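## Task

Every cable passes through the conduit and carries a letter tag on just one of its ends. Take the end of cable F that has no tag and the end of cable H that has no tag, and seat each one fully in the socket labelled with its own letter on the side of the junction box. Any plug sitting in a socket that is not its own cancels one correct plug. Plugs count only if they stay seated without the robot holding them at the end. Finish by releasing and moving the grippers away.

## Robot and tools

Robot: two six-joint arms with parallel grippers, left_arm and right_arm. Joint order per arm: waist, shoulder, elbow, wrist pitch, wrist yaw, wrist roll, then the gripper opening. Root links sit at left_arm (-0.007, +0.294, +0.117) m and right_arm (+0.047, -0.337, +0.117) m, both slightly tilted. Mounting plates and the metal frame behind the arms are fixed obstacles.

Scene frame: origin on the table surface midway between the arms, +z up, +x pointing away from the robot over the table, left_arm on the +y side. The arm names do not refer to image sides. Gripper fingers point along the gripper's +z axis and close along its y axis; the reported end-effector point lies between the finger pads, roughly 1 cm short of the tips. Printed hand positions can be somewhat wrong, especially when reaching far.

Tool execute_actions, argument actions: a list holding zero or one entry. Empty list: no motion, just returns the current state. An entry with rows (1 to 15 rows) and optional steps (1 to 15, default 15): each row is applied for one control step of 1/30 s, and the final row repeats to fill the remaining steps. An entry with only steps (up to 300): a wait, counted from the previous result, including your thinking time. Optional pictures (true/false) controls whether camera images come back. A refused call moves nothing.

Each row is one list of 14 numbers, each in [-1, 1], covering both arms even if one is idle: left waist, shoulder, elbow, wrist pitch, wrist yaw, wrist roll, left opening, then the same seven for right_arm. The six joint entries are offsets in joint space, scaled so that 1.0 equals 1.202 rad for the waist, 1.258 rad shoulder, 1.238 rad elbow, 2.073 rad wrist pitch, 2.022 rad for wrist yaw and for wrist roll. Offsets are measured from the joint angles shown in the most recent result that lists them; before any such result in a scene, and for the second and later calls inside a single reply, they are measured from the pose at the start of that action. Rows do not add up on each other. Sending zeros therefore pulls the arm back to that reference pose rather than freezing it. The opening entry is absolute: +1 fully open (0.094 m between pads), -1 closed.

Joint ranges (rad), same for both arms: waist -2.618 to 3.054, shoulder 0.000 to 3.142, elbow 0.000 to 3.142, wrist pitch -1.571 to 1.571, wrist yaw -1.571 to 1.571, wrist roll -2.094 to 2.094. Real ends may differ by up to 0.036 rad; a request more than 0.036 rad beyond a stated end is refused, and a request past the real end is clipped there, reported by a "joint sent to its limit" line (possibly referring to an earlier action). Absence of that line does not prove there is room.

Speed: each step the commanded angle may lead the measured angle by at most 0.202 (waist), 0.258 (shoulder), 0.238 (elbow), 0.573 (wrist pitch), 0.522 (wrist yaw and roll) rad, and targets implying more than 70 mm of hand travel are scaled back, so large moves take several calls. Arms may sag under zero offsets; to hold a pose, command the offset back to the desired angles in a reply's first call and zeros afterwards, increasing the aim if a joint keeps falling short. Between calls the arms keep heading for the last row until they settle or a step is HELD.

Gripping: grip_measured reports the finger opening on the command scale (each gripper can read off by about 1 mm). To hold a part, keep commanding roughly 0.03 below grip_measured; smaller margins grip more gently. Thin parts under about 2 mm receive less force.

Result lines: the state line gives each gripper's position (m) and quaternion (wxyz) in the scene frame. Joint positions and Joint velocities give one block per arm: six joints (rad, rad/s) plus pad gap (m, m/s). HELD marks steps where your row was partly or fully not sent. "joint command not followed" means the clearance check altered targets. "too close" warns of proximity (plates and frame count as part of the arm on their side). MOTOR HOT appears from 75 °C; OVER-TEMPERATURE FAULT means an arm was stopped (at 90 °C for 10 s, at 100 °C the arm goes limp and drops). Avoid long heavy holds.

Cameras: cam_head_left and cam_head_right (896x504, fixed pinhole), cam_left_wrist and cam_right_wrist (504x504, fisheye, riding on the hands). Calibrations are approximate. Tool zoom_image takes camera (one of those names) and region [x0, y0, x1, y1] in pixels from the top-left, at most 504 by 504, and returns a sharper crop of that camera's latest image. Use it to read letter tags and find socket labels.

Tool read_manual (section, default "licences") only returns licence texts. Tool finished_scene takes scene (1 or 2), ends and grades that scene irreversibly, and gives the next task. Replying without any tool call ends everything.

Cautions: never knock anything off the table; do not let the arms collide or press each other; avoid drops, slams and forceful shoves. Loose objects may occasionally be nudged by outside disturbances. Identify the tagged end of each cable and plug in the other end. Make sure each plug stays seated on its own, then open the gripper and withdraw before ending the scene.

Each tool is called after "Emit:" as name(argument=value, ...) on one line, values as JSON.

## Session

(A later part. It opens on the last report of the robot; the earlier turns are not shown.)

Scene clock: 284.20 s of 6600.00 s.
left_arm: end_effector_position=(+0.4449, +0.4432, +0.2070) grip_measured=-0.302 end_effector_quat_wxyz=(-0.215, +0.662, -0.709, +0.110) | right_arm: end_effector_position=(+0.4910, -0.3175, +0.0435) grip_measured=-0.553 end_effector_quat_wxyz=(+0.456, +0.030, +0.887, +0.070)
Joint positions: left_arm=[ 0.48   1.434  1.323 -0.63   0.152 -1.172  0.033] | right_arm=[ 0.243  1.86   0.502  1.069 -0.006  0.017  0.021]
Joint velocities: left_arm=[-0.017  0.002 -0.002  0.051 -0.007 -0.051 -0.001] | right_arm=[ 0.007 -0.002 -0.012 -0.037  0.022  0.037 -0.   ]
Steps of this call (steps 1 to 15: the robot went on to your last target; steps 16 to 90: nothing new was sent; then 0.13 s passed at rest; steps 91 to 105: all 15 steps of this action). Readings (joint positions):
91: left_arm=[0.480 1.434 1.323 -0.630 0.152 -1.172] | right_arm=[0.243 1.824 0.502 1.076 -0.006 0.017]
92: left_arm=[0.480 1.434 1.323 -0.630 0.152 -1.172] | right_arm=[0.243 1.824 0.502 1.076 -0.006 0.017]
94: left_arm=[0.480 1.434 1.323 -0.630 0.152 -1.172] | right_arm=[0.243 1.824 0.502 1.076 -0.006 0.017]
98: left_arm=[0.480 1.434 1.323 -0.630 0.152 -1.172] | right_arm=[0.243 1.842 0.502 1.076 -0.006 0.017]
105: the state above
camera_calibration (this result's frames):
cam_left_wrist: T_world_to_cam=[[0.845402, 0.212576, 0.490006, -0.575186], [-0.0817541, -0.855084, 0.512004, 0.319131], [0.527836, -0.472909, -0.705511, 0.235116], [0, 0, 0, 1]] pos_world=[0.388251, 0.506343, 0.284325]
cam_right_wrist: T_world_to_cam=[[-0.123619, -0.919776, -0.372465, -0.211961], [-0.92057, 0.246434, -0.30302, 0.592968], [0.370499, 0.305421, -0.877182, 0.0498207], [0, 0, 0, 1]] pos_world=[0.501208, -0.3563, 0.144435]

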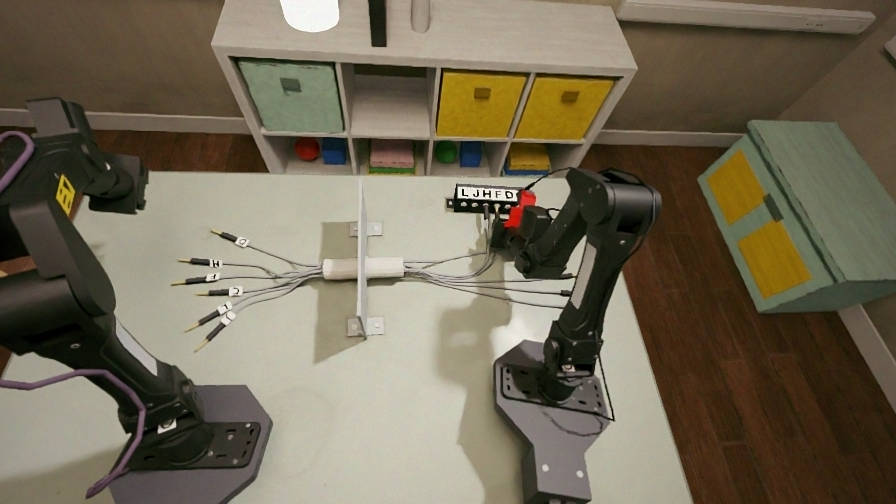

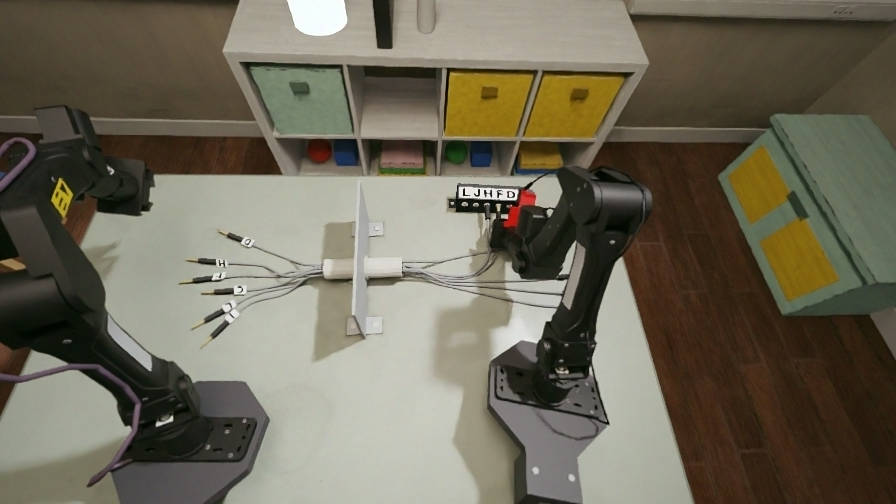

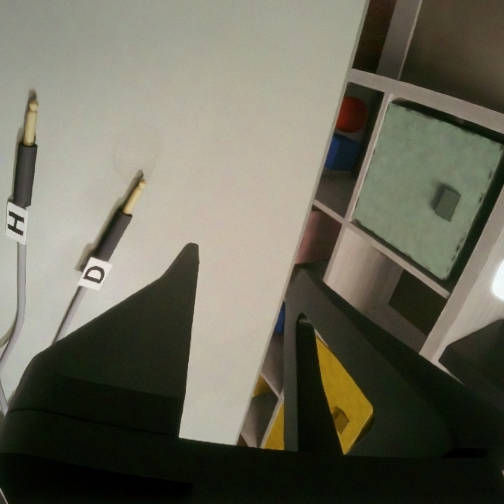

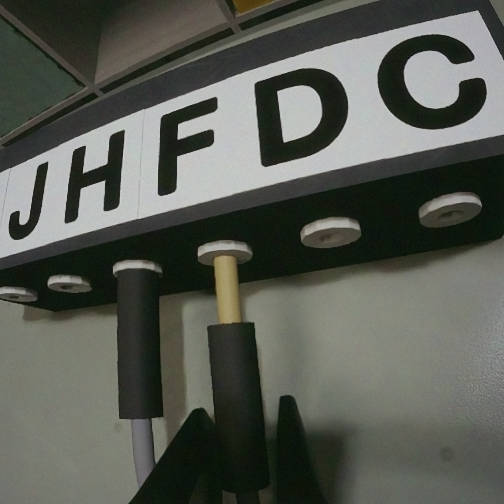

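Emit:
execute_actions(actions=[{"rows":[[0,0,0,0,0,0,-0.3,0.004,0,0.015,0,0,0,-0.55],[0,0,0,0,0,0,-0.3,0.008,0,0.03,-0.005,0,0,-0.55],[0,0,0,0,0,0,-0.3,0.008,0,0.045,-0.01,0,0,-0.55],[0,0,0,0,0,0,-0.3,0.008,0,0.045,-0.01,0,0,-0.55],[0,0,0,0,0,0,-0.3,0.008,0,0.045,-0.01,0,0,-0.55],[0,0,0,0,0,0,-0.3,0.008,0,0.045,-0.01,0,0,-0.55],[0,0,0,0,0,0,-0.3,0.008,0,0.045,-0.01,0,0,-0.65],[0,0,0,0,0,0,-0.3,0.008,0,0.045,-0.01,0,0,-0.75],[0,0,0,0,0,0,-0.3,0.008,0,0.045,-0.01,0,0,-0.86]],"steps":15}])

Scene clock: 285.77 s of 6600.00 s.
left_arm: end_effector_position=(+0.4449, +0.4432, +0.2070) grip_measured=-0.302 end_effector_quat_wxyz=(-0.215, +0.662, -0.709, +0.110) | right_arm: end_effector_position=(+0.5018, -0.3190, +0.0485) grip_measured=-0.756 end_effector_quat_wxyz=(+0.465, +0.033, +0.882, +0.068)
Joint positions: left_arm=[ 0.48   1.434  1.323 -0.63   0.152 -1.172  0.033] | right_arm=[0.243 1.86  0.534 1.057 0.    0.019 0.011]
Joint velocities: left_arm=[ 0.012 -0.002 -0.022 -0.051 -0.037 -0.095 -0.   ] | right_arm=[ 0.007  0.007  0.007 -0.066  0.007 -0.037 -0.   ]
Steps of this call (steps 1 to 15: the robot went on to your last target; steps 16 to 32: nothing new was sent; steps 33 to 47: all 15 steps of this action). Readings (joint positions):
33: left_arm=[0.480 1.434 1.323 -0.630 0.152 -1.172] | right_arm=[0.243 1.860 0.502 1.069 -0.006 0.017]
34: left_arm=[0.480 1.434 1.323 -0.630 0.152 -1.172] | right_arm=[0.243 1.860 0.502 1.069 -0.006 0.017]
36: left_arm=[0.480 1.434 1.323 -0.630 0.152 -1.172] | right_arm=[0.243 1.860 0.512 1.059 -0.006 0.017]
40: left_arm=[0.480 1.434 1.323 -0.630 0.152 -1.172] | right_arm=[0.243 1.860 0.533 1.057 -0.006 0.017]
47: the state above
camera_calibration (this result's frames):
cam_left_wrist: T_world_to_cam=[[0.845386, 0.212581, 0.490033, -0.575191], [-0.0819639, -0.854906, 0.512267, 0.319037], [0.52783, -0.473228, -0.705302, 0.235175], [0, 0, 0, 1]] pos_world=[0.388275, 0.506313, 0.2843]
cam_right_wrist: T_world_to_cam=[[-0.124524, -0.919109, -0.373807, -0.209457], [-0.91253, 0.254012, -0.320573, 0.603991], [0.389593, 0.301191, -0.870345, 0.0393861], [0, 0, 0, 1]] pos_world=[0.509733, -0.357798, 0.149606]

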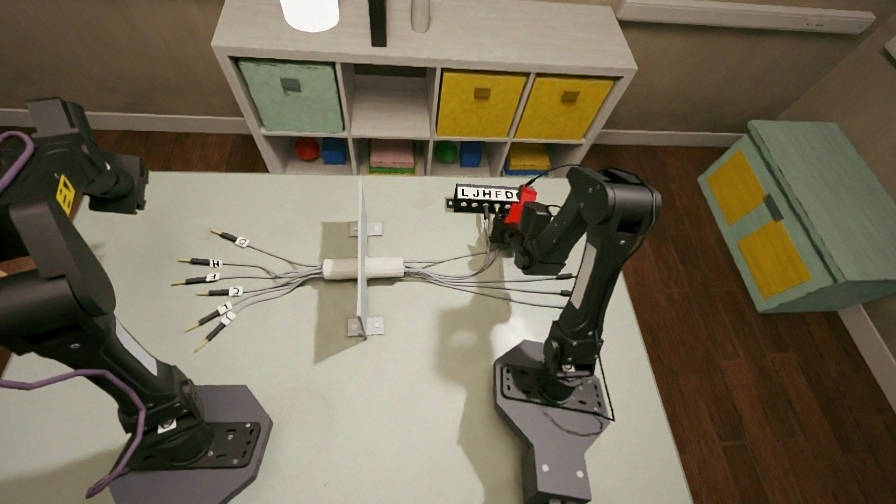

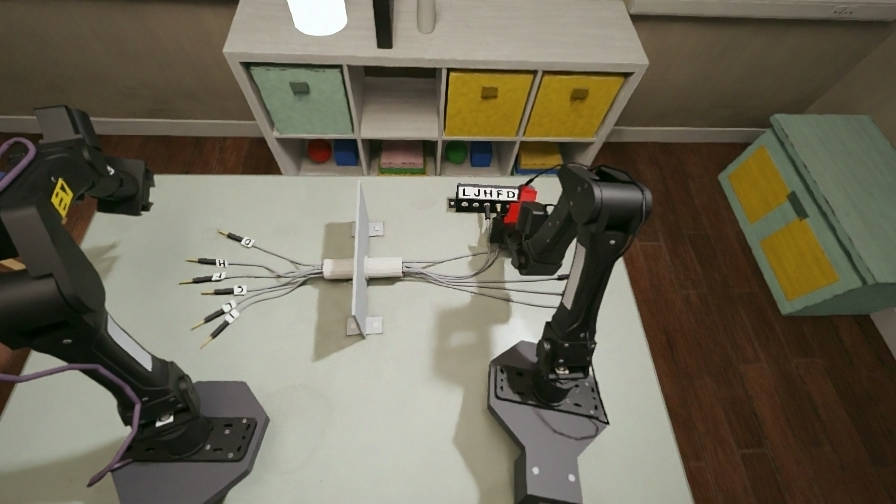

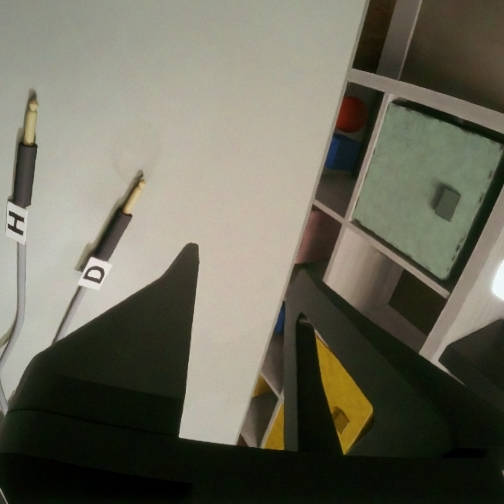

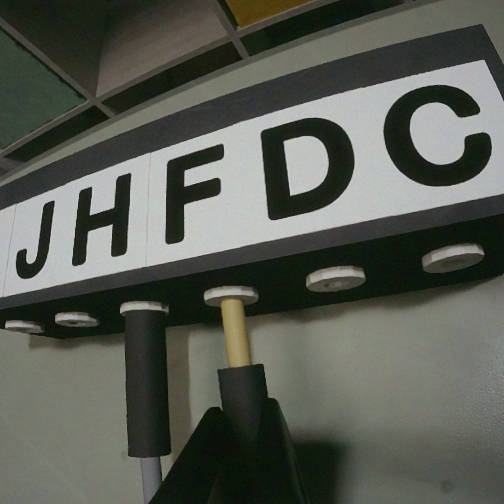

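Emit:
execute_actions(actions=[{"rows":[[0,0,0,0,0,0,-0.3,0.008,0,0,0,0,0,-0.87],[0,0,0,0,0,0,-0.3,0.016,0,0,0,0,0,-0.87],[0,0,0,0,0,0,-0.3,0.022,0,0.01,0,0,0,-0.87],[0,0,0,0,0,0,-0.3,0.022,0.005,0.025,0,0,0,-0.87],[0,0,0,0,0,0,-0.3,0.022,0.01,0.045,-0.004,0,0,-0.87],[0,0,0,0,0,0,-0.3,0.022,0.016,0.065,-0.008,0,0,-0.87],[0,0,0,0,0,0,-0.3,0.022,0.022,0.085,-0.012,0,0,-0.87],[0,0,0,0,0,0,-0.3,0.022,0.026,0.11,-0.016,0,0,-0.87],[0,0,0,0,0,0,-0.3,0.022,0.03,0.14,-0.02,0,0,-0.87]],"steps":15}])

Scene clock: 287.30 s of 6600.00 s.
left_arm: end_effector_position=(+0.4449, +0.4431, +0.2070) grip_measured=-0.302 end_effector_quat_wxyz=(-0.215, +0.662, -0.709, +0.110) | right_arm: end_effector_position=(+0.5073, -0.3176, +0.0448) grip_measured=-0.756 end_effector_quat_wxyz=(+0.452, +0.042, +0.888, +0.068)
Joint positions: left_arm=[ 0.48   1.434  1.323 -0.63   0.153 -1.172  0.033] | right_arm=[0.251 1.86  0.572 0.992 0.018 0.038 0.011]
Joint velocities: left_arm=[ 0.007 -0.002  0.002 -0.007  0.007  0.037  0.   ] | right_arm=[ 0.017  0.007 -0.002  0.022  0.022  0.022  0.   ]
Steps of this call (steps 1 to 15: the robot went on to your last target; steps 16 to 31: nothing new was sent; steps 32 to 46: all 15 steps of this action). Readings (joint positions):
32: left_arm=[0.480 1.434 1.323 -0.630 0.153 -1.172] | right_arm=[0.243 1.860 0.534 1.057 0.000 0.019]
33: left_arm=[0.480 1.434 1.323 -0.630 0.153 -1.172] | right_arm=[0.243 1.860 0.534 1.057 0.000 0.020]
35: left_arm=[0.480 1.434 1.323 -0.630 0.153 -1.172] | right_arm=[0.245 1.860 0.534 1.057 0.005 0.021]
39: left_arm=[0.480 1.434 1.323 -0.630 0.153 -1.172] | right_arm=[0.249 1.860 0.549 1.034 0.013 0.024]
46: the state above
camera_calibration (this result's frames):
cam_left_wrist: T_world_to_cam=[[0.845369, 0.212585, 0.490059, -0.575197], [-0.0821737, -0.854729, 0.51253, 0.318943], [0.527824, -0.473547, -0.705092, 0.235235], [0, 0, 0, 1]] pos_world=[0.3883, 0.506283, 0.284275]
cam_right_wrist: T_world_to_cam=[[-0.148058, -0.914298, -0.377012, -0.195211], [-0.917896, 0.268953, -0.291772, 0.613691], [0.368165, 0.302859, -0.879051, 0.0453793], [0, 0, 0, 1]] pos_world=[0.517695, -0.357279, 0.145352]

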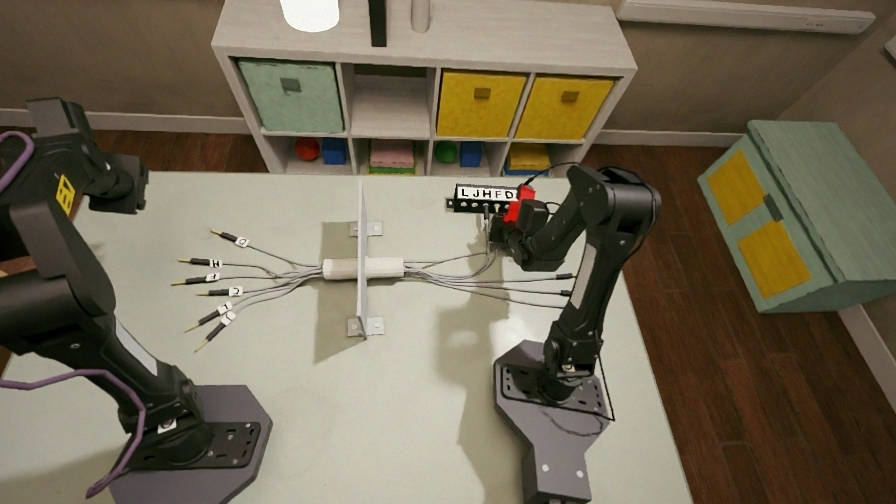

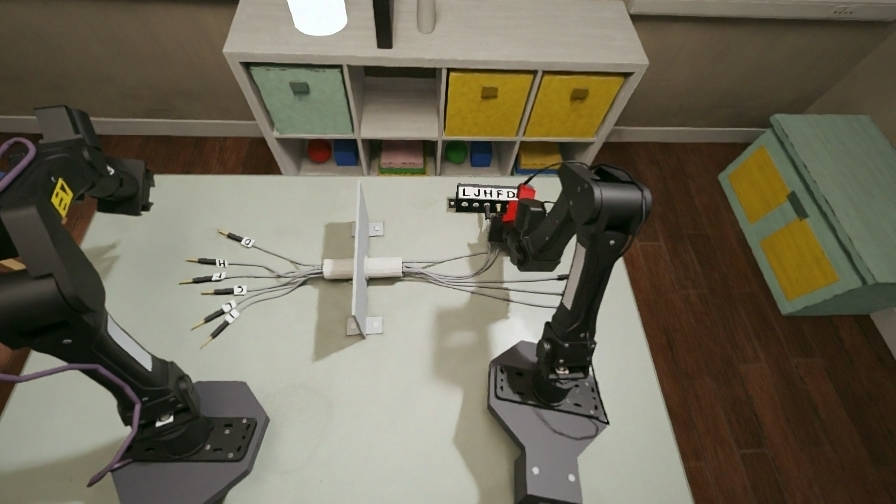

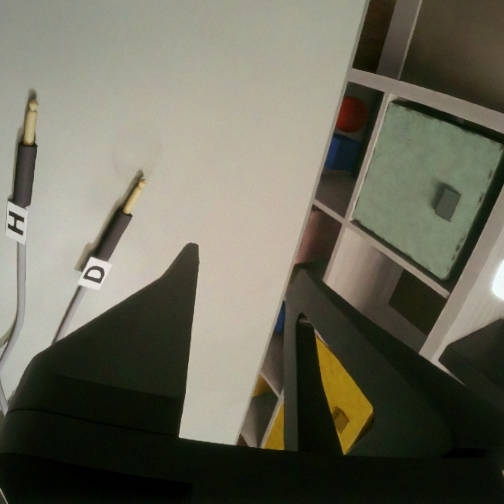

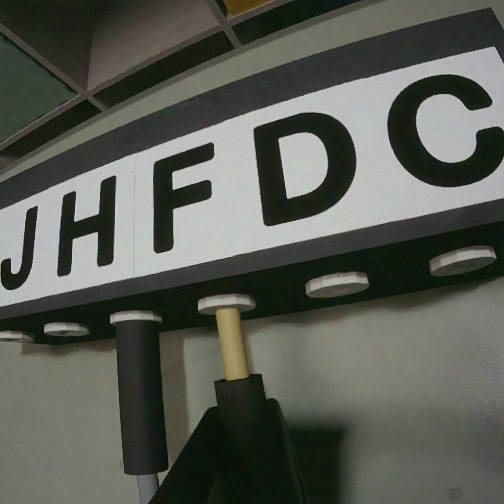

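Emit:
execute_actions(actions=[{"rows":[[0,0,0,0,0,0,-0.3,0.01,0,0.03,0.02,-0.01,-0.01,-0.87],[0,0,0,0,0,0,-0.3,0.015,0,0.06,0.04,-0.015,-0.015,-0.87],[0,0,0,0,0,0,-0.3,0.02,0,0.09,0.055,-0.02,-0.02,-0.87],[0,0,0,0,0,0,-0.3,0.02,0,0.12,0.07,-0.02,-0.02,-0.87],[0,0,0,0,0,0,-0.3,0.02,0,0.15,0.08,-0.02,-0.02,-0.87],[0,0,0,0,0,0,-0.3,0.02,0,0.19,0.09,-0.02,-0.02,-0.87]],"steps":15}])

Scene clock: 288.67 s of 6600.00 s.
left_arm: end_effector_position=(+0.4450, +0.4430, +0.2070) grip_measured=-0.302 end_effector_quat_wxyz=(-0.215, +0.662, -0.709, +0.110) | right_arm: end_effector_position=(+0.5078, -0.3178, +0.0461) grip_measured=-0.756 end_effector_quat_wxyz=(+0.454, +0.042, +0.887, +0.068)
Joint positions: left_arm=[ 0.48   1.434  1.323 -0.63   0.153 -1.172  0.033] | right_arm=[0.251 1.858 0.571 0.996 0.019 0.039 0.011]
Joint velocities: left_arm=[-0.002  0.002 -0.007 -0.066 -0.007 -0.007  0.   ] | right_arm=[ 0.007 -0.007 -0.012 -0.037 -0.007  0.037  0.001]
Steps of this call (steps 1 to 15: the robot went on to your last target; steps 16 to 26: nothing new was sent; steps 27 to 41: all 15 steps of this action). Readings (joint positions):
27: left_arm=[0.480 1.434 1.323 -0.630 0.153 -1.172] | right_arm=[0.251 1.858 0.568 0.994 0.019 0.039]
28: left_arm=[0.480 1.434 1.323 -0.630 0.153 -1.172] | right_arm=[0.251 1.858 0.568 0.996 0.019 0.039]
30: left_arm=[0.480 1.434 1.323 -0.630 0.153 -1.172] | right_arm=[0.251 1.858 0.571 0.997 0.018 0.039]
34: left_arm=[0.480 1.434 1.323 -0.630 0.153 -1.172] | right_arm=[0.251 1.858 0.571 0.996 0.019 0.039]
41: the state above
camera_calibration (this result's frames):
cam_left_wrist: T_world_to_cam=[[0.845353, 0.21259, 0.490086, -0.575202], [-0.0823835, -0.854551, 0.512792, 0.318849], [0.527818, -0.473865, -0.704883, 0.235295], [0, 0, 0, 1]] pos_world=[0.388324, 0.506254, 0.28425]
cam_right_wrist: T_world_to_cam=[[-0.147341, -0.91404, -0.377918, -0.195102], [-0.916146, 0.270128, -0.296155, 0.614286], [0.372784, 0.302592, -0.877195, 0.0438999], [0, 0, 0, 1]] pos_world=[0.517664, -0.357551, 0.1467]

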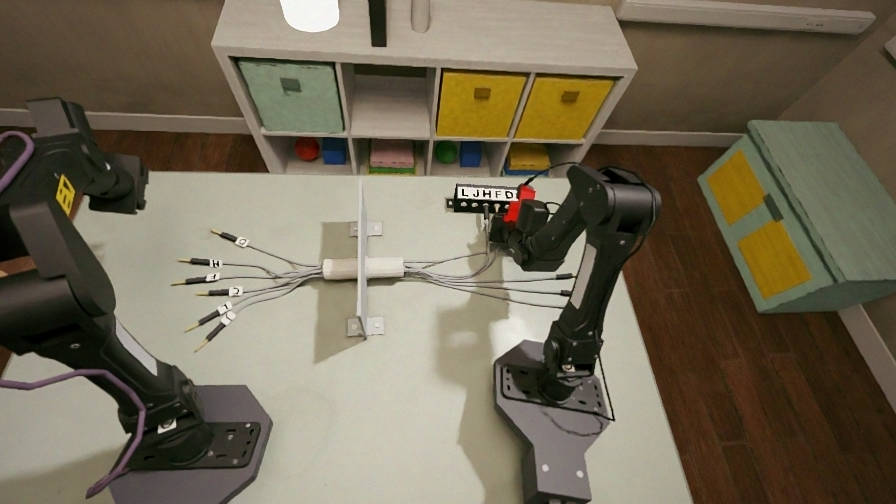

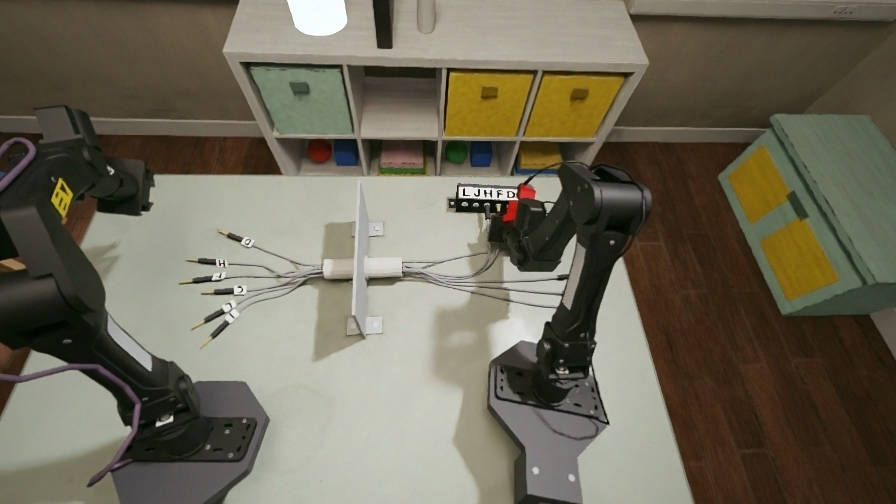

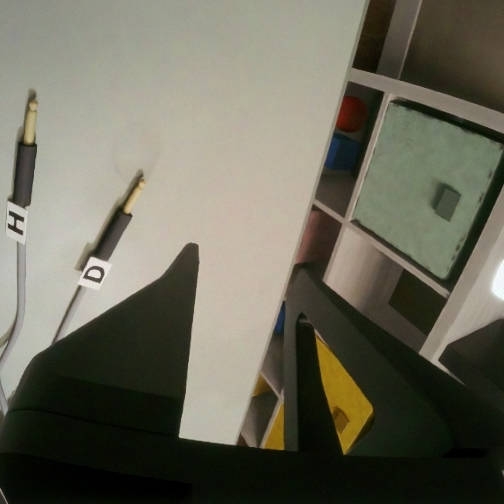

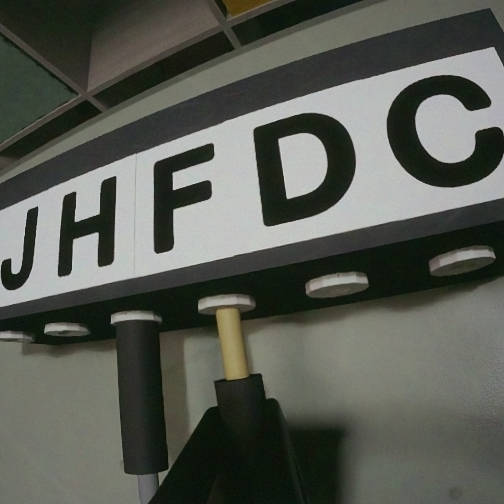

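Emit:
execute_actions(actions=[{"rows":[[0,0,0,0,0,0,-0.3,0,0,-0.03,0.02,0,0,-0.87],[0,0,0,0,0,0,-0.3,0,0,-0.05,0.04,0,0,-0.87],[0,0,0,0,0,0,-0.3,0,-0.005,-0.07,0.06,0,0,-0.87],[0,0,0,0,0,0,-0.3,0,-0.01,-0.09,0.075,0,0,-0.87],[0,0,0,0,0,0,-0.3,0,-0.014,-0.11,0.09,0,0,-0.87],[0,0,0,0,0,0,-0.3,0,-0.018,-0.13,0.1,0,0,-0.87]],"steps":15}])

Emit:
execute_actions(actions=[{"steps":10}])

Scene clock: 290.43 s of 6600.00 s.
left_arm: end_effector_position=(+0.4450, +0.4430, +0.2070) grip_measured=-0.302 end_effector_quat_wxyz=(-0.215, +0.662, -0.709, +0.110) | right_arm: end_effector_position=(+0.5019, -0.3191, +0.0522) grip_measured=-0.756 end_effector_quat_wxyz=(+0.477, +0.051, +0.874, +0.071)
Joint positions: left_arm=[ 0.48   1.434  1.323 -0.63   0.153 -1.172  0.033] | right_arm=[0.251 1.873 0.519 1.117 0.02  0.055 0.011]
Joint velocities: left_arm=[-0.017 -0.007 -0.017 -0.095 -0.007  0.007 -0.001] | right_arm=[ 0.012 -0.017  0.012 -0.007  0.007 -0.037 -0.   ]
Steps of this call (steps 1 to 15: the robot went on to your last target; steps 16 to 38: nothing new was sent; steps 39 to 53: all 15 steps of this action). Readings (joint positions):
39: left_arm=[0.480 1.434 1.323 -0.630 0.153 -1.172] | right_arm=[0.251 1.858 0.561 1.000 0.020 0.041]
40: left_arm=[0.480 1.434 1.323 -0.630 0.153 -1.172] | right_arm=[0.251 1.858 0.557 1.010 0.020 0.042]
42: left_arm=[0.480 1.434 1.323 -0.630 0.153 -1.172] | right_arm=[0.251 1.858 0.541 1.044 0.021 0.042]
46: left_arm=[0.480 1.434 1.323 -0.630 0.153 -1.172] | right_arm=[0.251 1.869 0.521 1.105 0.020 0.052]
53: the state above
camera_calibration (this result's frames):
cam_left_wrist: T_world_to_cam=[[0.845336, 0.212595, 0.490112, -0.575208], [-0.0825933, -0.854373, 0.513055, 0.318755], [0.527812, -0.474184, -0.704673, 0.235355], [0, 0, 0, 1]] pos_world=[0.388348, 0.506224, 0.284226]
cam_right_wrist: T_world_to_cam=[[-0.14336, -0.905983, -0.398299, -0.193217], [-0.894542, 0.290789, -0.339464, 0.60897], [0.42337, 0.30763, -0.852128, 0.0267303], [0, 0, 0, 1]] pos_world=[0.505733, -0.360357, 0.152543]

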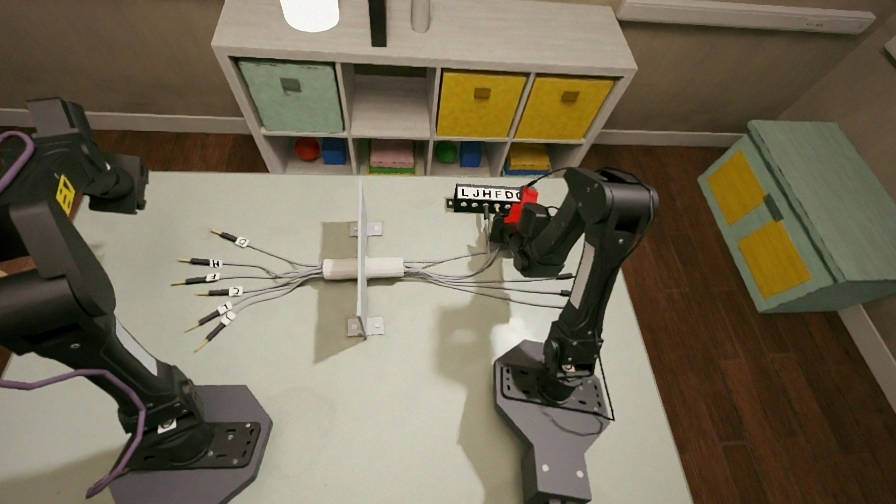

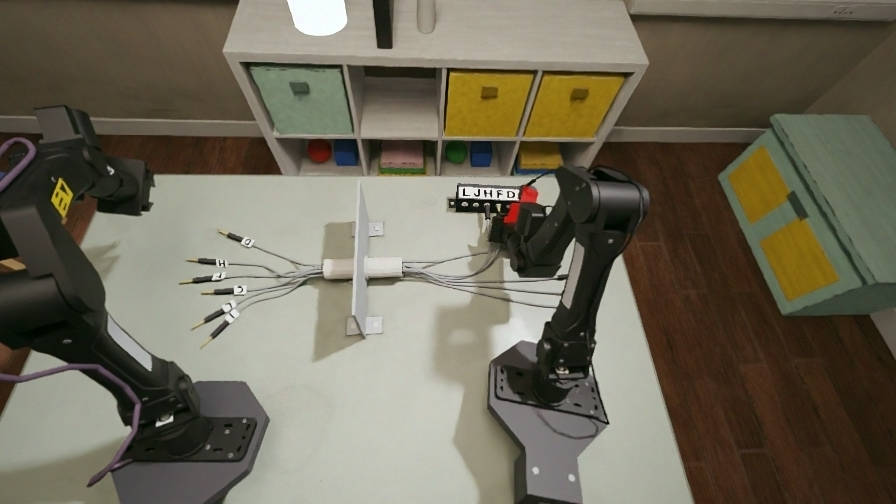

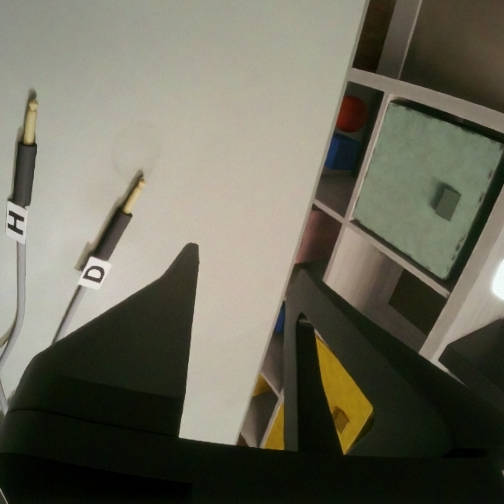

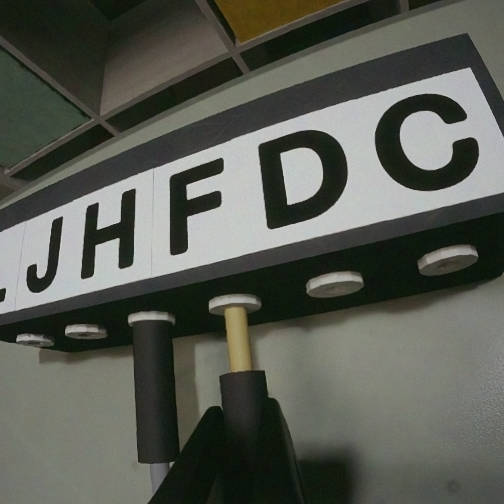

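Scene clock: 290.77 s of 6600.00 s.
left_arm: end_effector_position=(+0.4450, +0.4430, +0.2070) grip_measured=-0.302 end_effector_quat_wxyz=(-0.215, +0.662, -0.709, +0.110) | right_arm: end_effector_position=(+0.5019, -0.3191, +0.0522) grip_measured=-0.756 end_effector_quat_wxyz=(+0.477, +0.052, +0.874, +0.071)
Joint positions: left_arm=[ 0.48   1.434  1.323 -0.63   0.153 -1.172  0.033] | right_arm=[0.251 1.873 0.519 1.117 0.02  0.056 0.011]
Joint velocities: left_arm=[-0.017  0.002 -0.002 -0.066  0.007 -0.051  0.   ] | right_arm=[-0.002 -0.012 -0.022 -0.022 -0.037  0.037  0.001]
Steps of this call (steps 1 to 10: the robot went on to your last target). Readings (joint positions):
1: left_arm=[0.480 1.434 1.323 -0.630 0.153 -1.172] | right_arm=[0.251 1.873 0.519 1.117 0.020 0.055]
2: left_arm=[0.480 1.434 1.323 -0.630 0.153 -1.172] | right_arm=[0.251 1.873 0.519 1.117 0.020 0.055]
4: left_arm=[0.480 1.434 1.323 -0.630 0.153 -1.172] | right_arm=[0.251 1.873 0.519 1.117 0.020 0.056]
8: left_arm=[0.480 1.434 1.323 -0.630 0.153 -1.172] | right_arm=[0.251 1.873 0.519 1.117 0.020 0.056]
10: the state above
camera_calibration (this result's frames):
cam_left_wrist: T_world_to_cam=[[0.845336, 0.212595, 0.490112, -0.575208], [-0.0825933, -0.854373, 0.513055, 0.318755], [0.527812, -0.474184, -0.704673, 0.235355], [0, 0, 0, 1]] pos_world=[0.388348, 0.506224, 0.284226]
cam_right_wrist: T_world_to_cam=[[-0.143556, -0.905826, -0.398586, -0.193054], [-0.894493, 0.291081, -0.339345, 0.609032], [0.423408, 0.307817, -0.852041, 0.0267664], [0, 0, 0, 1]] pos_world=[0.505728, -0.36039, 0.15253]

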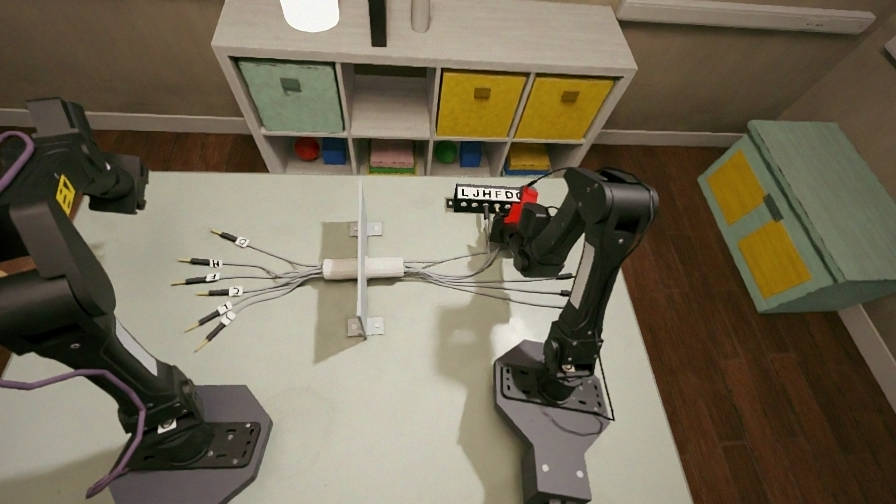

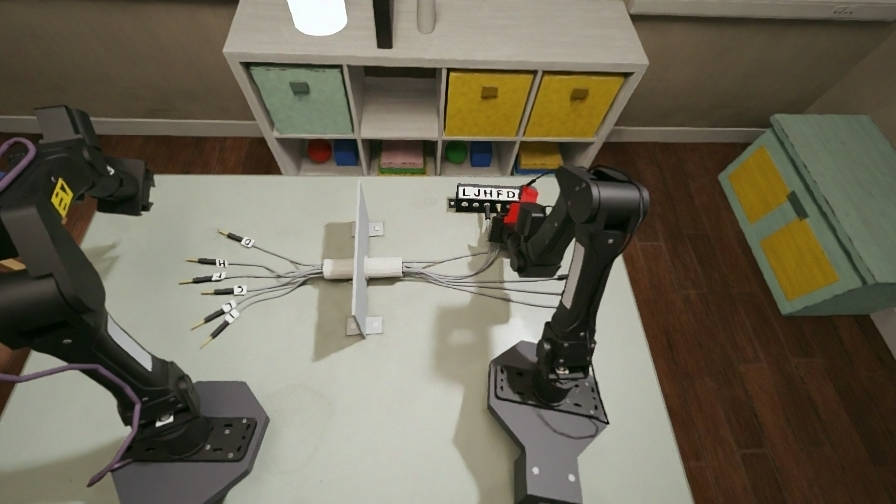

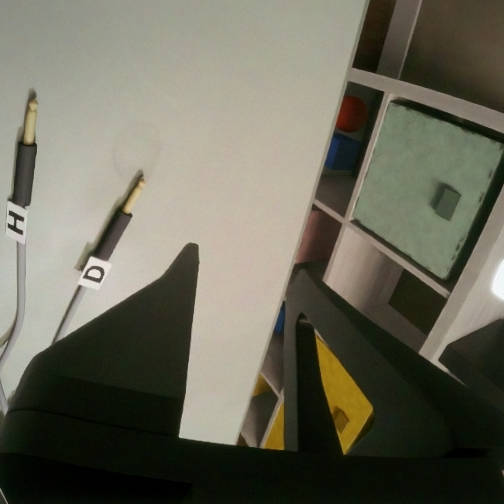

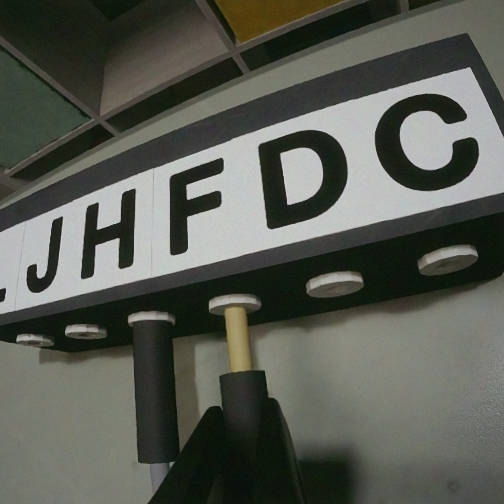

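Emit:
execute_actions(actions=[{"rows":[[0,0,0,0,0,0,-0.3,0.01,0,0,0,0.012,0,-0.87],[0,0,0,0,0,0,-0.3,0.02,0,0,0,0.025,0,-0.87],[0,0,0,0,0,0,-0.3,0.03,0,0,0,0.04,0,-0.87],[0,0,0,0,0,0,-0.3,0.04,0,0,0,0.055,0,-0.87],[0,0,0,0,0,0,-0.3,0.05,0,0,0,0.07,-0.01,-0.87],[0,0,0,0,0,0,-0.3,0.06,0,0,0,0.08,-0.01,-0.87]],"steps":15}])

Emit:
execute_actions(actions=[{"steps":10}])

Scene clock: 292.20 s of 6600.00 s.
left_arm: end_effector_position=(+0.4450, +0.4429, +0.2070) grip_measured=-0.302 end_effector_quat_wxyz=(-0.215, +0.662, -0.709, +0.110) | right_arm: end_effector_position=(+0.5024, -0.3169, +0.0521) grip_measured=-0.756 end_effector_quat_wxyz=(+0.477, +0.060, +0.876, +0.034)
Joint positions: left_arm=[ 0.48   1.434  1.323 -0.63   0.154 -1.172  0.033] | right_arm=[0.306 1.877 0.527 1.109 0.147 0.048 0.011]
Joint velocities: left_arm=[ 0.012 -0.017 -0.012 -0.066 -0.051  0.007 -0.   ] | right_arm=[ 0.007 -0.012  0.012 -0.022 -0.037 -0.007  0.   ]
Steps of this call (steps 1 to 15: the robot went on to your last target; steps 16 to 28: nothing new was sent; steps 29 to 43: all 15 steps of this action). Readings (joint positions):
29: left_arm=[0.480 1.434 1.323 -0.630 0.153 -1.172] | right_arm=[0.251 1.876 0.523 1.113 0.021 0.057]
30: left_arm=[0.480 1.434 1.323 -0.630 0.154 -1.172] | right_arm=[0.253 1.877 0.524 1.113 0.025 0.058]
32: left_arm=[0.480 1.434 1.323 -0.630 0.154 -1.172] | right_arm=[0.266 1.877 0.524 1.113 0.052 0.058]
36: left_arm=[0.480 1.434 1.323 -0.630 0.154 -1.172] | right_arm=[0.297 1.877 0.525 1.112 0.126 0.054]
43: the state above
camera_calibration (this result's frames):
cam_left_wrist: T_world_to_cam=[[0.84532, 0.2126, 0.490139, -0.575214], [-0.0828031, -0.854195, 0.513318, 0.318661], [0.527805, -0.474502, -0.704464, 0.235414], [0, 0, 0, 1]] pos_world=[0.388373, 0.506194, 0.284201]
cam_right_wrist: T_world_to_cam=[[-0.192808, -0.918702, -0.344689, -0.173218], [-0.882167, 0.316112, -0.349078, 0.61109], [0.429659, 0.236768, -0.871398, 0.0011731], [0, 0, 0, 1]] pos_world=[0.505182, -0.352586, 0.154634]

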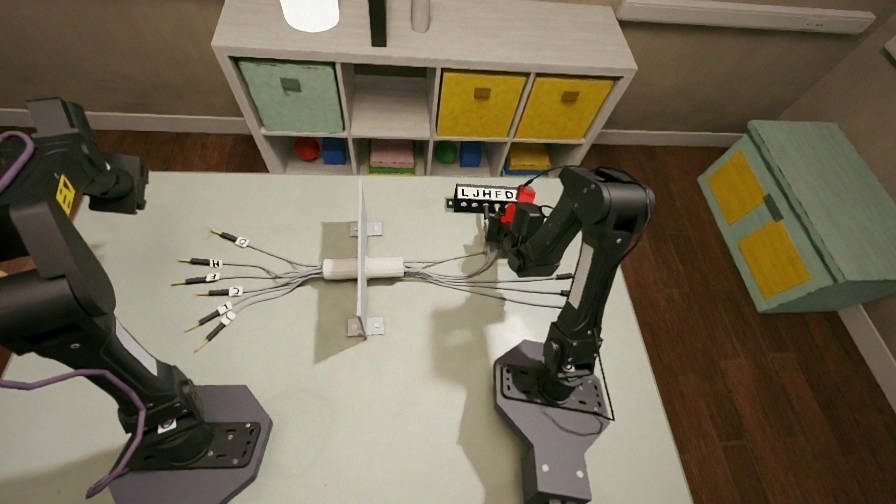

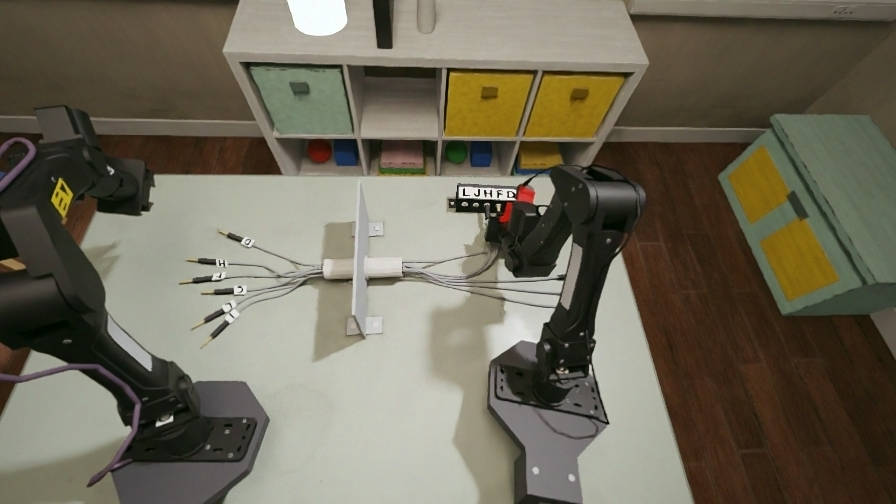

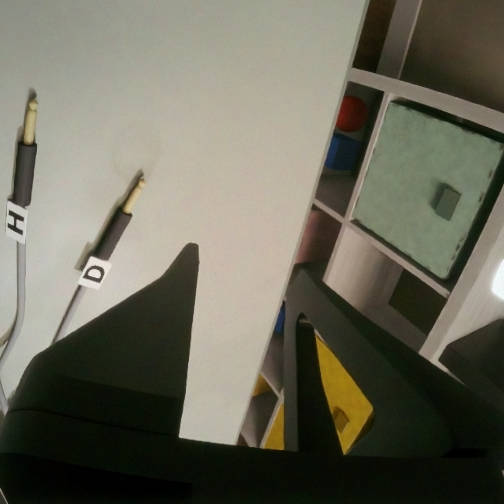

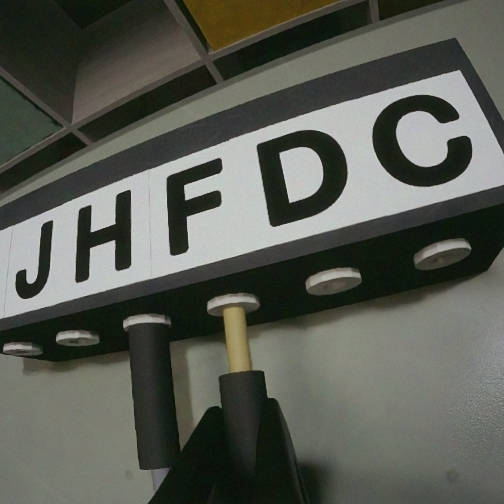

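Scene clock: 292.53 s of 6600.00 s.
left_arm: end_effector_position=(+0.4450, +0.4429, +0.2070) grip_measured=-0.302 end_effector_quat_wxyz=(-0.215, +0.662, -0.709, +0.110) | right_arm: end_effector_position=(+0.5023, -0.3170, +0.0520) grip_measured=-0.756 end_effector_quat_wxyz=(+0.476, +0.060, +0.877, +0.033)
Joint positions: left_arm=[ 0.48   1.434  1.323 -0.63   0.154 -1.172  0.033] | right_arm=[0.306 1.877 0.527 1.109 0.148 0.046 0.011]
Joint velocities: left_arm=[-0.002 -0.012  0.002  0.022 -0.037  0.007 -0.001] | right_arm=[-0.007 -0.002 -0.007 -0.022 -0.037  0.007 -0.001]
Steps of this call (steps 1 to 10: the robot went on to your last target). Readings (joint positions):
1: left_arm=[0.480 1.434 1.323 -0.630 0.154 -1.172] | right_arm=[0.306 1.877 0.527 1.109 0.147 0.048]
2: left_arm=[0.480 1.434 1.323 -0.630 0.154 -1.172] | right_arm=[0.306 1.877 0.527 1.109 0.148 0.048]
4: left_arm=[0.480 1.434 1.323 -0.630 0.154 -1.172] | right_arm=[0.306 1.877 0.527 1.109 0.148 0.047]
8: left_arm=[0.480 1.434 1.323 -0.630 0.154 -1.172] | right_arm=[0.306 1.877 0.527 1.109 0.148 0.047]
10: the state above
camera_calibration (this result's frames):
cam_left_wrist: T_world_to_cam=[[0.84532, 0.2126, 0.490139, -0.575214], [-0.0828031, -0.854195, 0.513318, 0.318661], [0.527805, -0.474502, -0.704464, 0.235414], [0, 0, 0, 1]] pos_world=[0.388373, 0.506194, 0.284201]
cam_right_wrist: T_world_to_cam=[[-0.192689, -0.919379, -0.342948, -0.173642], [-0.882408, 0.315225, -0.349269, 0.610866], [0.429217, 0.235319, -0.872008, 0.000940107], [0, 0, 0, 1]] pos_world=[0.505171, -0.352424, 0.154627]

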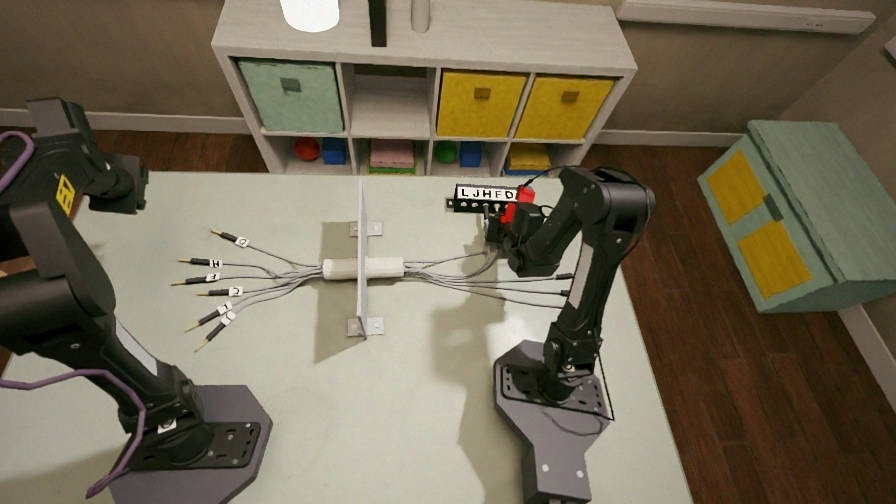

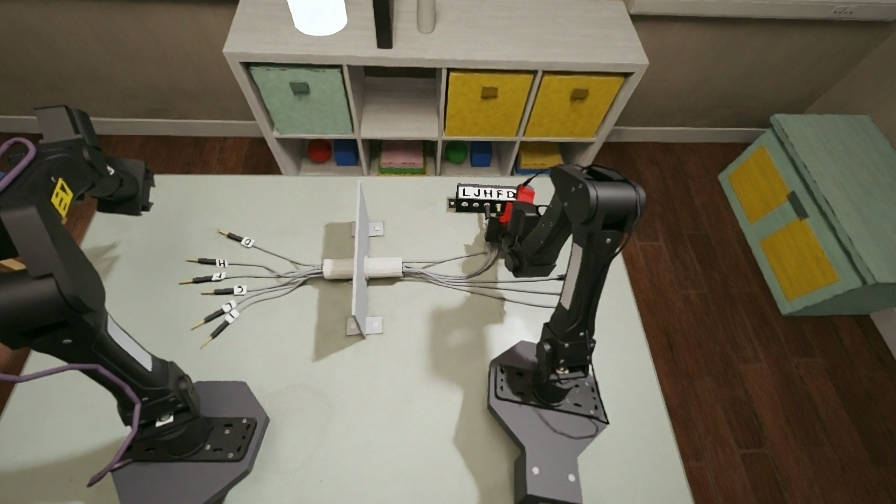

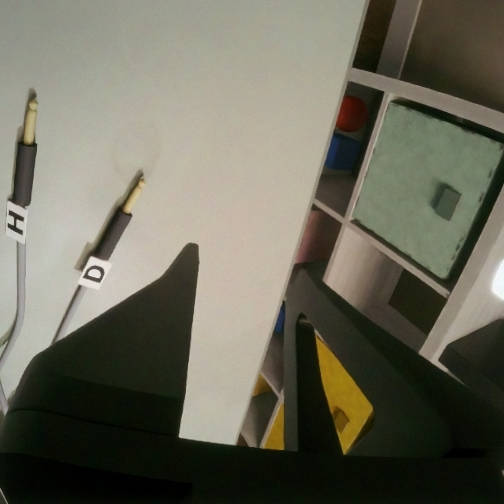

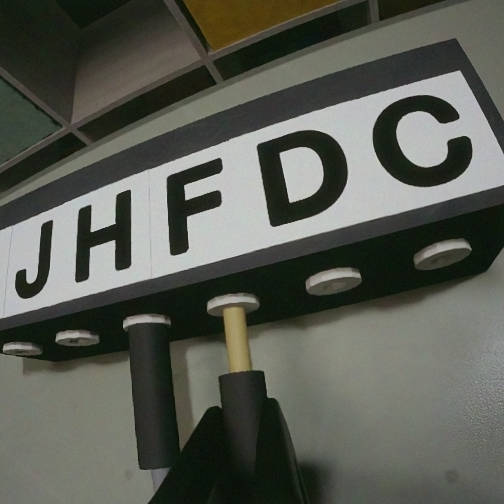

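Emit:
execute_actions(actions=[{"rows":[[0,0,0,0,0,0,-0.3,0,0,0.02,0,0,0,-0.87],[0,0,0,0,0,0,-0.3,0,0,0.04,0,0,0,-0.87],[0,0,0,0,0,0,-0.3,0,0,0.06,0,0,0,-0.87],[0,0,0,0,0,0,-0.3,0,0.003,0.08,0,0,0,-0.87],[0,0,0,0,0,0,-0.3,0,0.006,0.1,0.005,0,0,-0.87],[0,0,0,0,0,0,-0.3,0,0.009,0.12,0.01,0,0,-0.87],[0,0,0,0,0,0,-0.3,0,0.012,0.14,0.015,0,0,-0.87],[0,0,0,0,0,0,-0.3,0,0.012,0.16,0.02,0,0,-0.87]],"steps":15}])

Scene clock: 293.97 s of 6600.00 s.
left_arm: end_effector_position=(+0.4450, +0.4428, +0.2070) grip_measured=-0.302 end_effector_quat_wxyz=(-0.215, +0.662, -0.709, +0.111) | right_arm: end_effector_position=(+0.5250, -0.3179, +0.0521) grip_measured=-0.756 end_effector_quat_wxyz=(+0.476, +0.063, +0.877, +0.027)
Joint positions: left_arm=[ 0.48   1.434  1.323 -0.63   0.154 -1.172  0.033] | right_arm=[0.306 1.897 0.622 1.034 0.163 0.046 0.011]
Joint velocities: left_arm=[-0.012  0.002  0.012  0.007 -0.022 -0.081 -0.002] | right_arm=[ 0.002 -0.022 -0.007  0.095 -0.037 -0.051 -0.001]
Steps of this call (steps 1 to 15: the robot went on to your last target; steps 16 to 28: nothing new was sent; steps 29 to 43: all 15 steps of this action). Readings (joint positions):
29: left_arm=[0.480 1.434 1.323 -0.630 0.154 -1.172] | right_arm=[0.306 1.877 0.530 1.106 0.147 0.046]
30: left_arm=[0.480 1.434 1.323 -0.630 0.154 -1.172] | right_arm=[0.306 1.877 0.532 1.103 0.147 0.046]
32: left_arm=[0.480 1.434 1.323 -0.630 0.154 -1.172] | right_arm=[0.306 1.877 0.548 1.086 0.149 0.046]
36: left_arm=[0.480 1.434 1.323 -0.630 0.154 -1.172] | right_arm=[0.306 1.890 0.604 1.051 0.158 0.046]
43: the state above
camera_calibration (this result's frames):
cam_left_wrist: T_world_to_cam=[[0.845303, 0.212605, 0.490165, -0.575219], [-0.0830128, -0.854017, 0.51358, 0.318567], [0.527799, -0.474821, -0.704254, 0.235474], [0, 0, 0, 1]] pos_world=[0.388397, 0.506164, 0.284176]
cam_right_wrist: T_world_to_cam=[[-0.204809, -0.919625, -0.335176, -0.164251], [-0.878665, 0.323623, -0.351021, 0.632039], [0.431278, 0.222615, -0.874323, -0.0134827], [0, 0, 0, 1]] pos_world=[0.527525, -0.35259, 0.155018]

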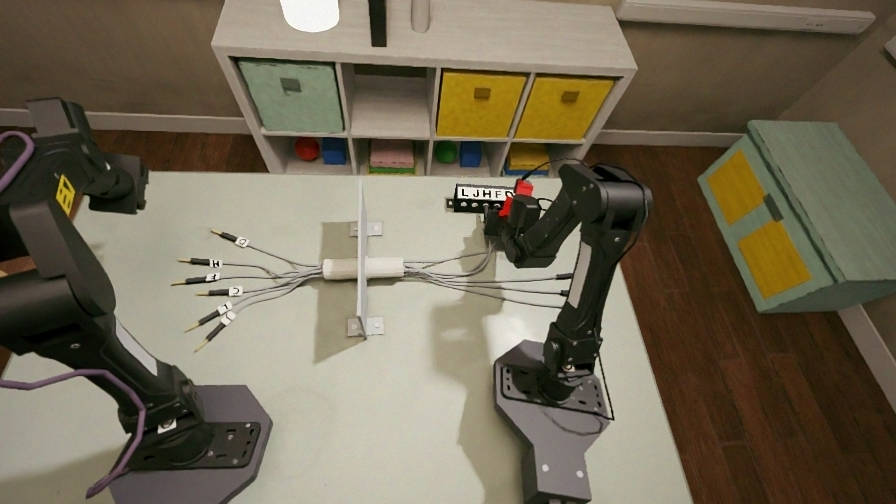

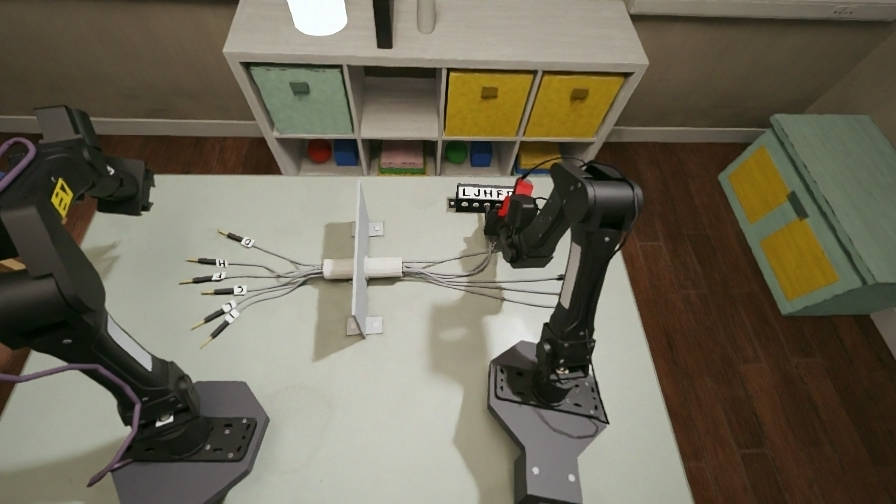

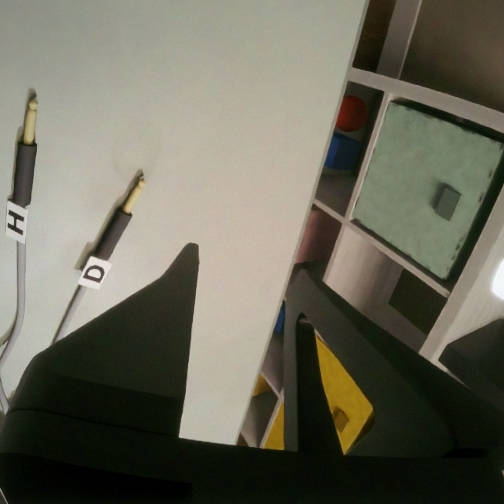

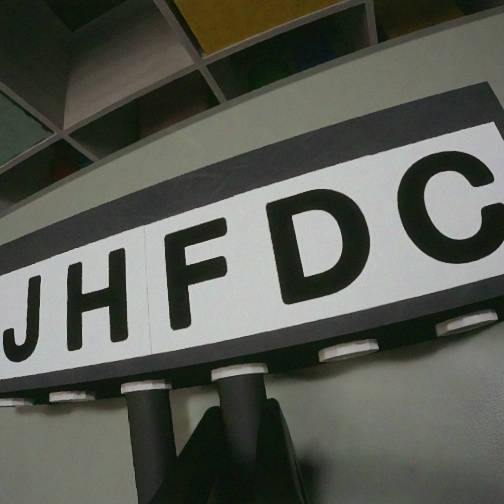

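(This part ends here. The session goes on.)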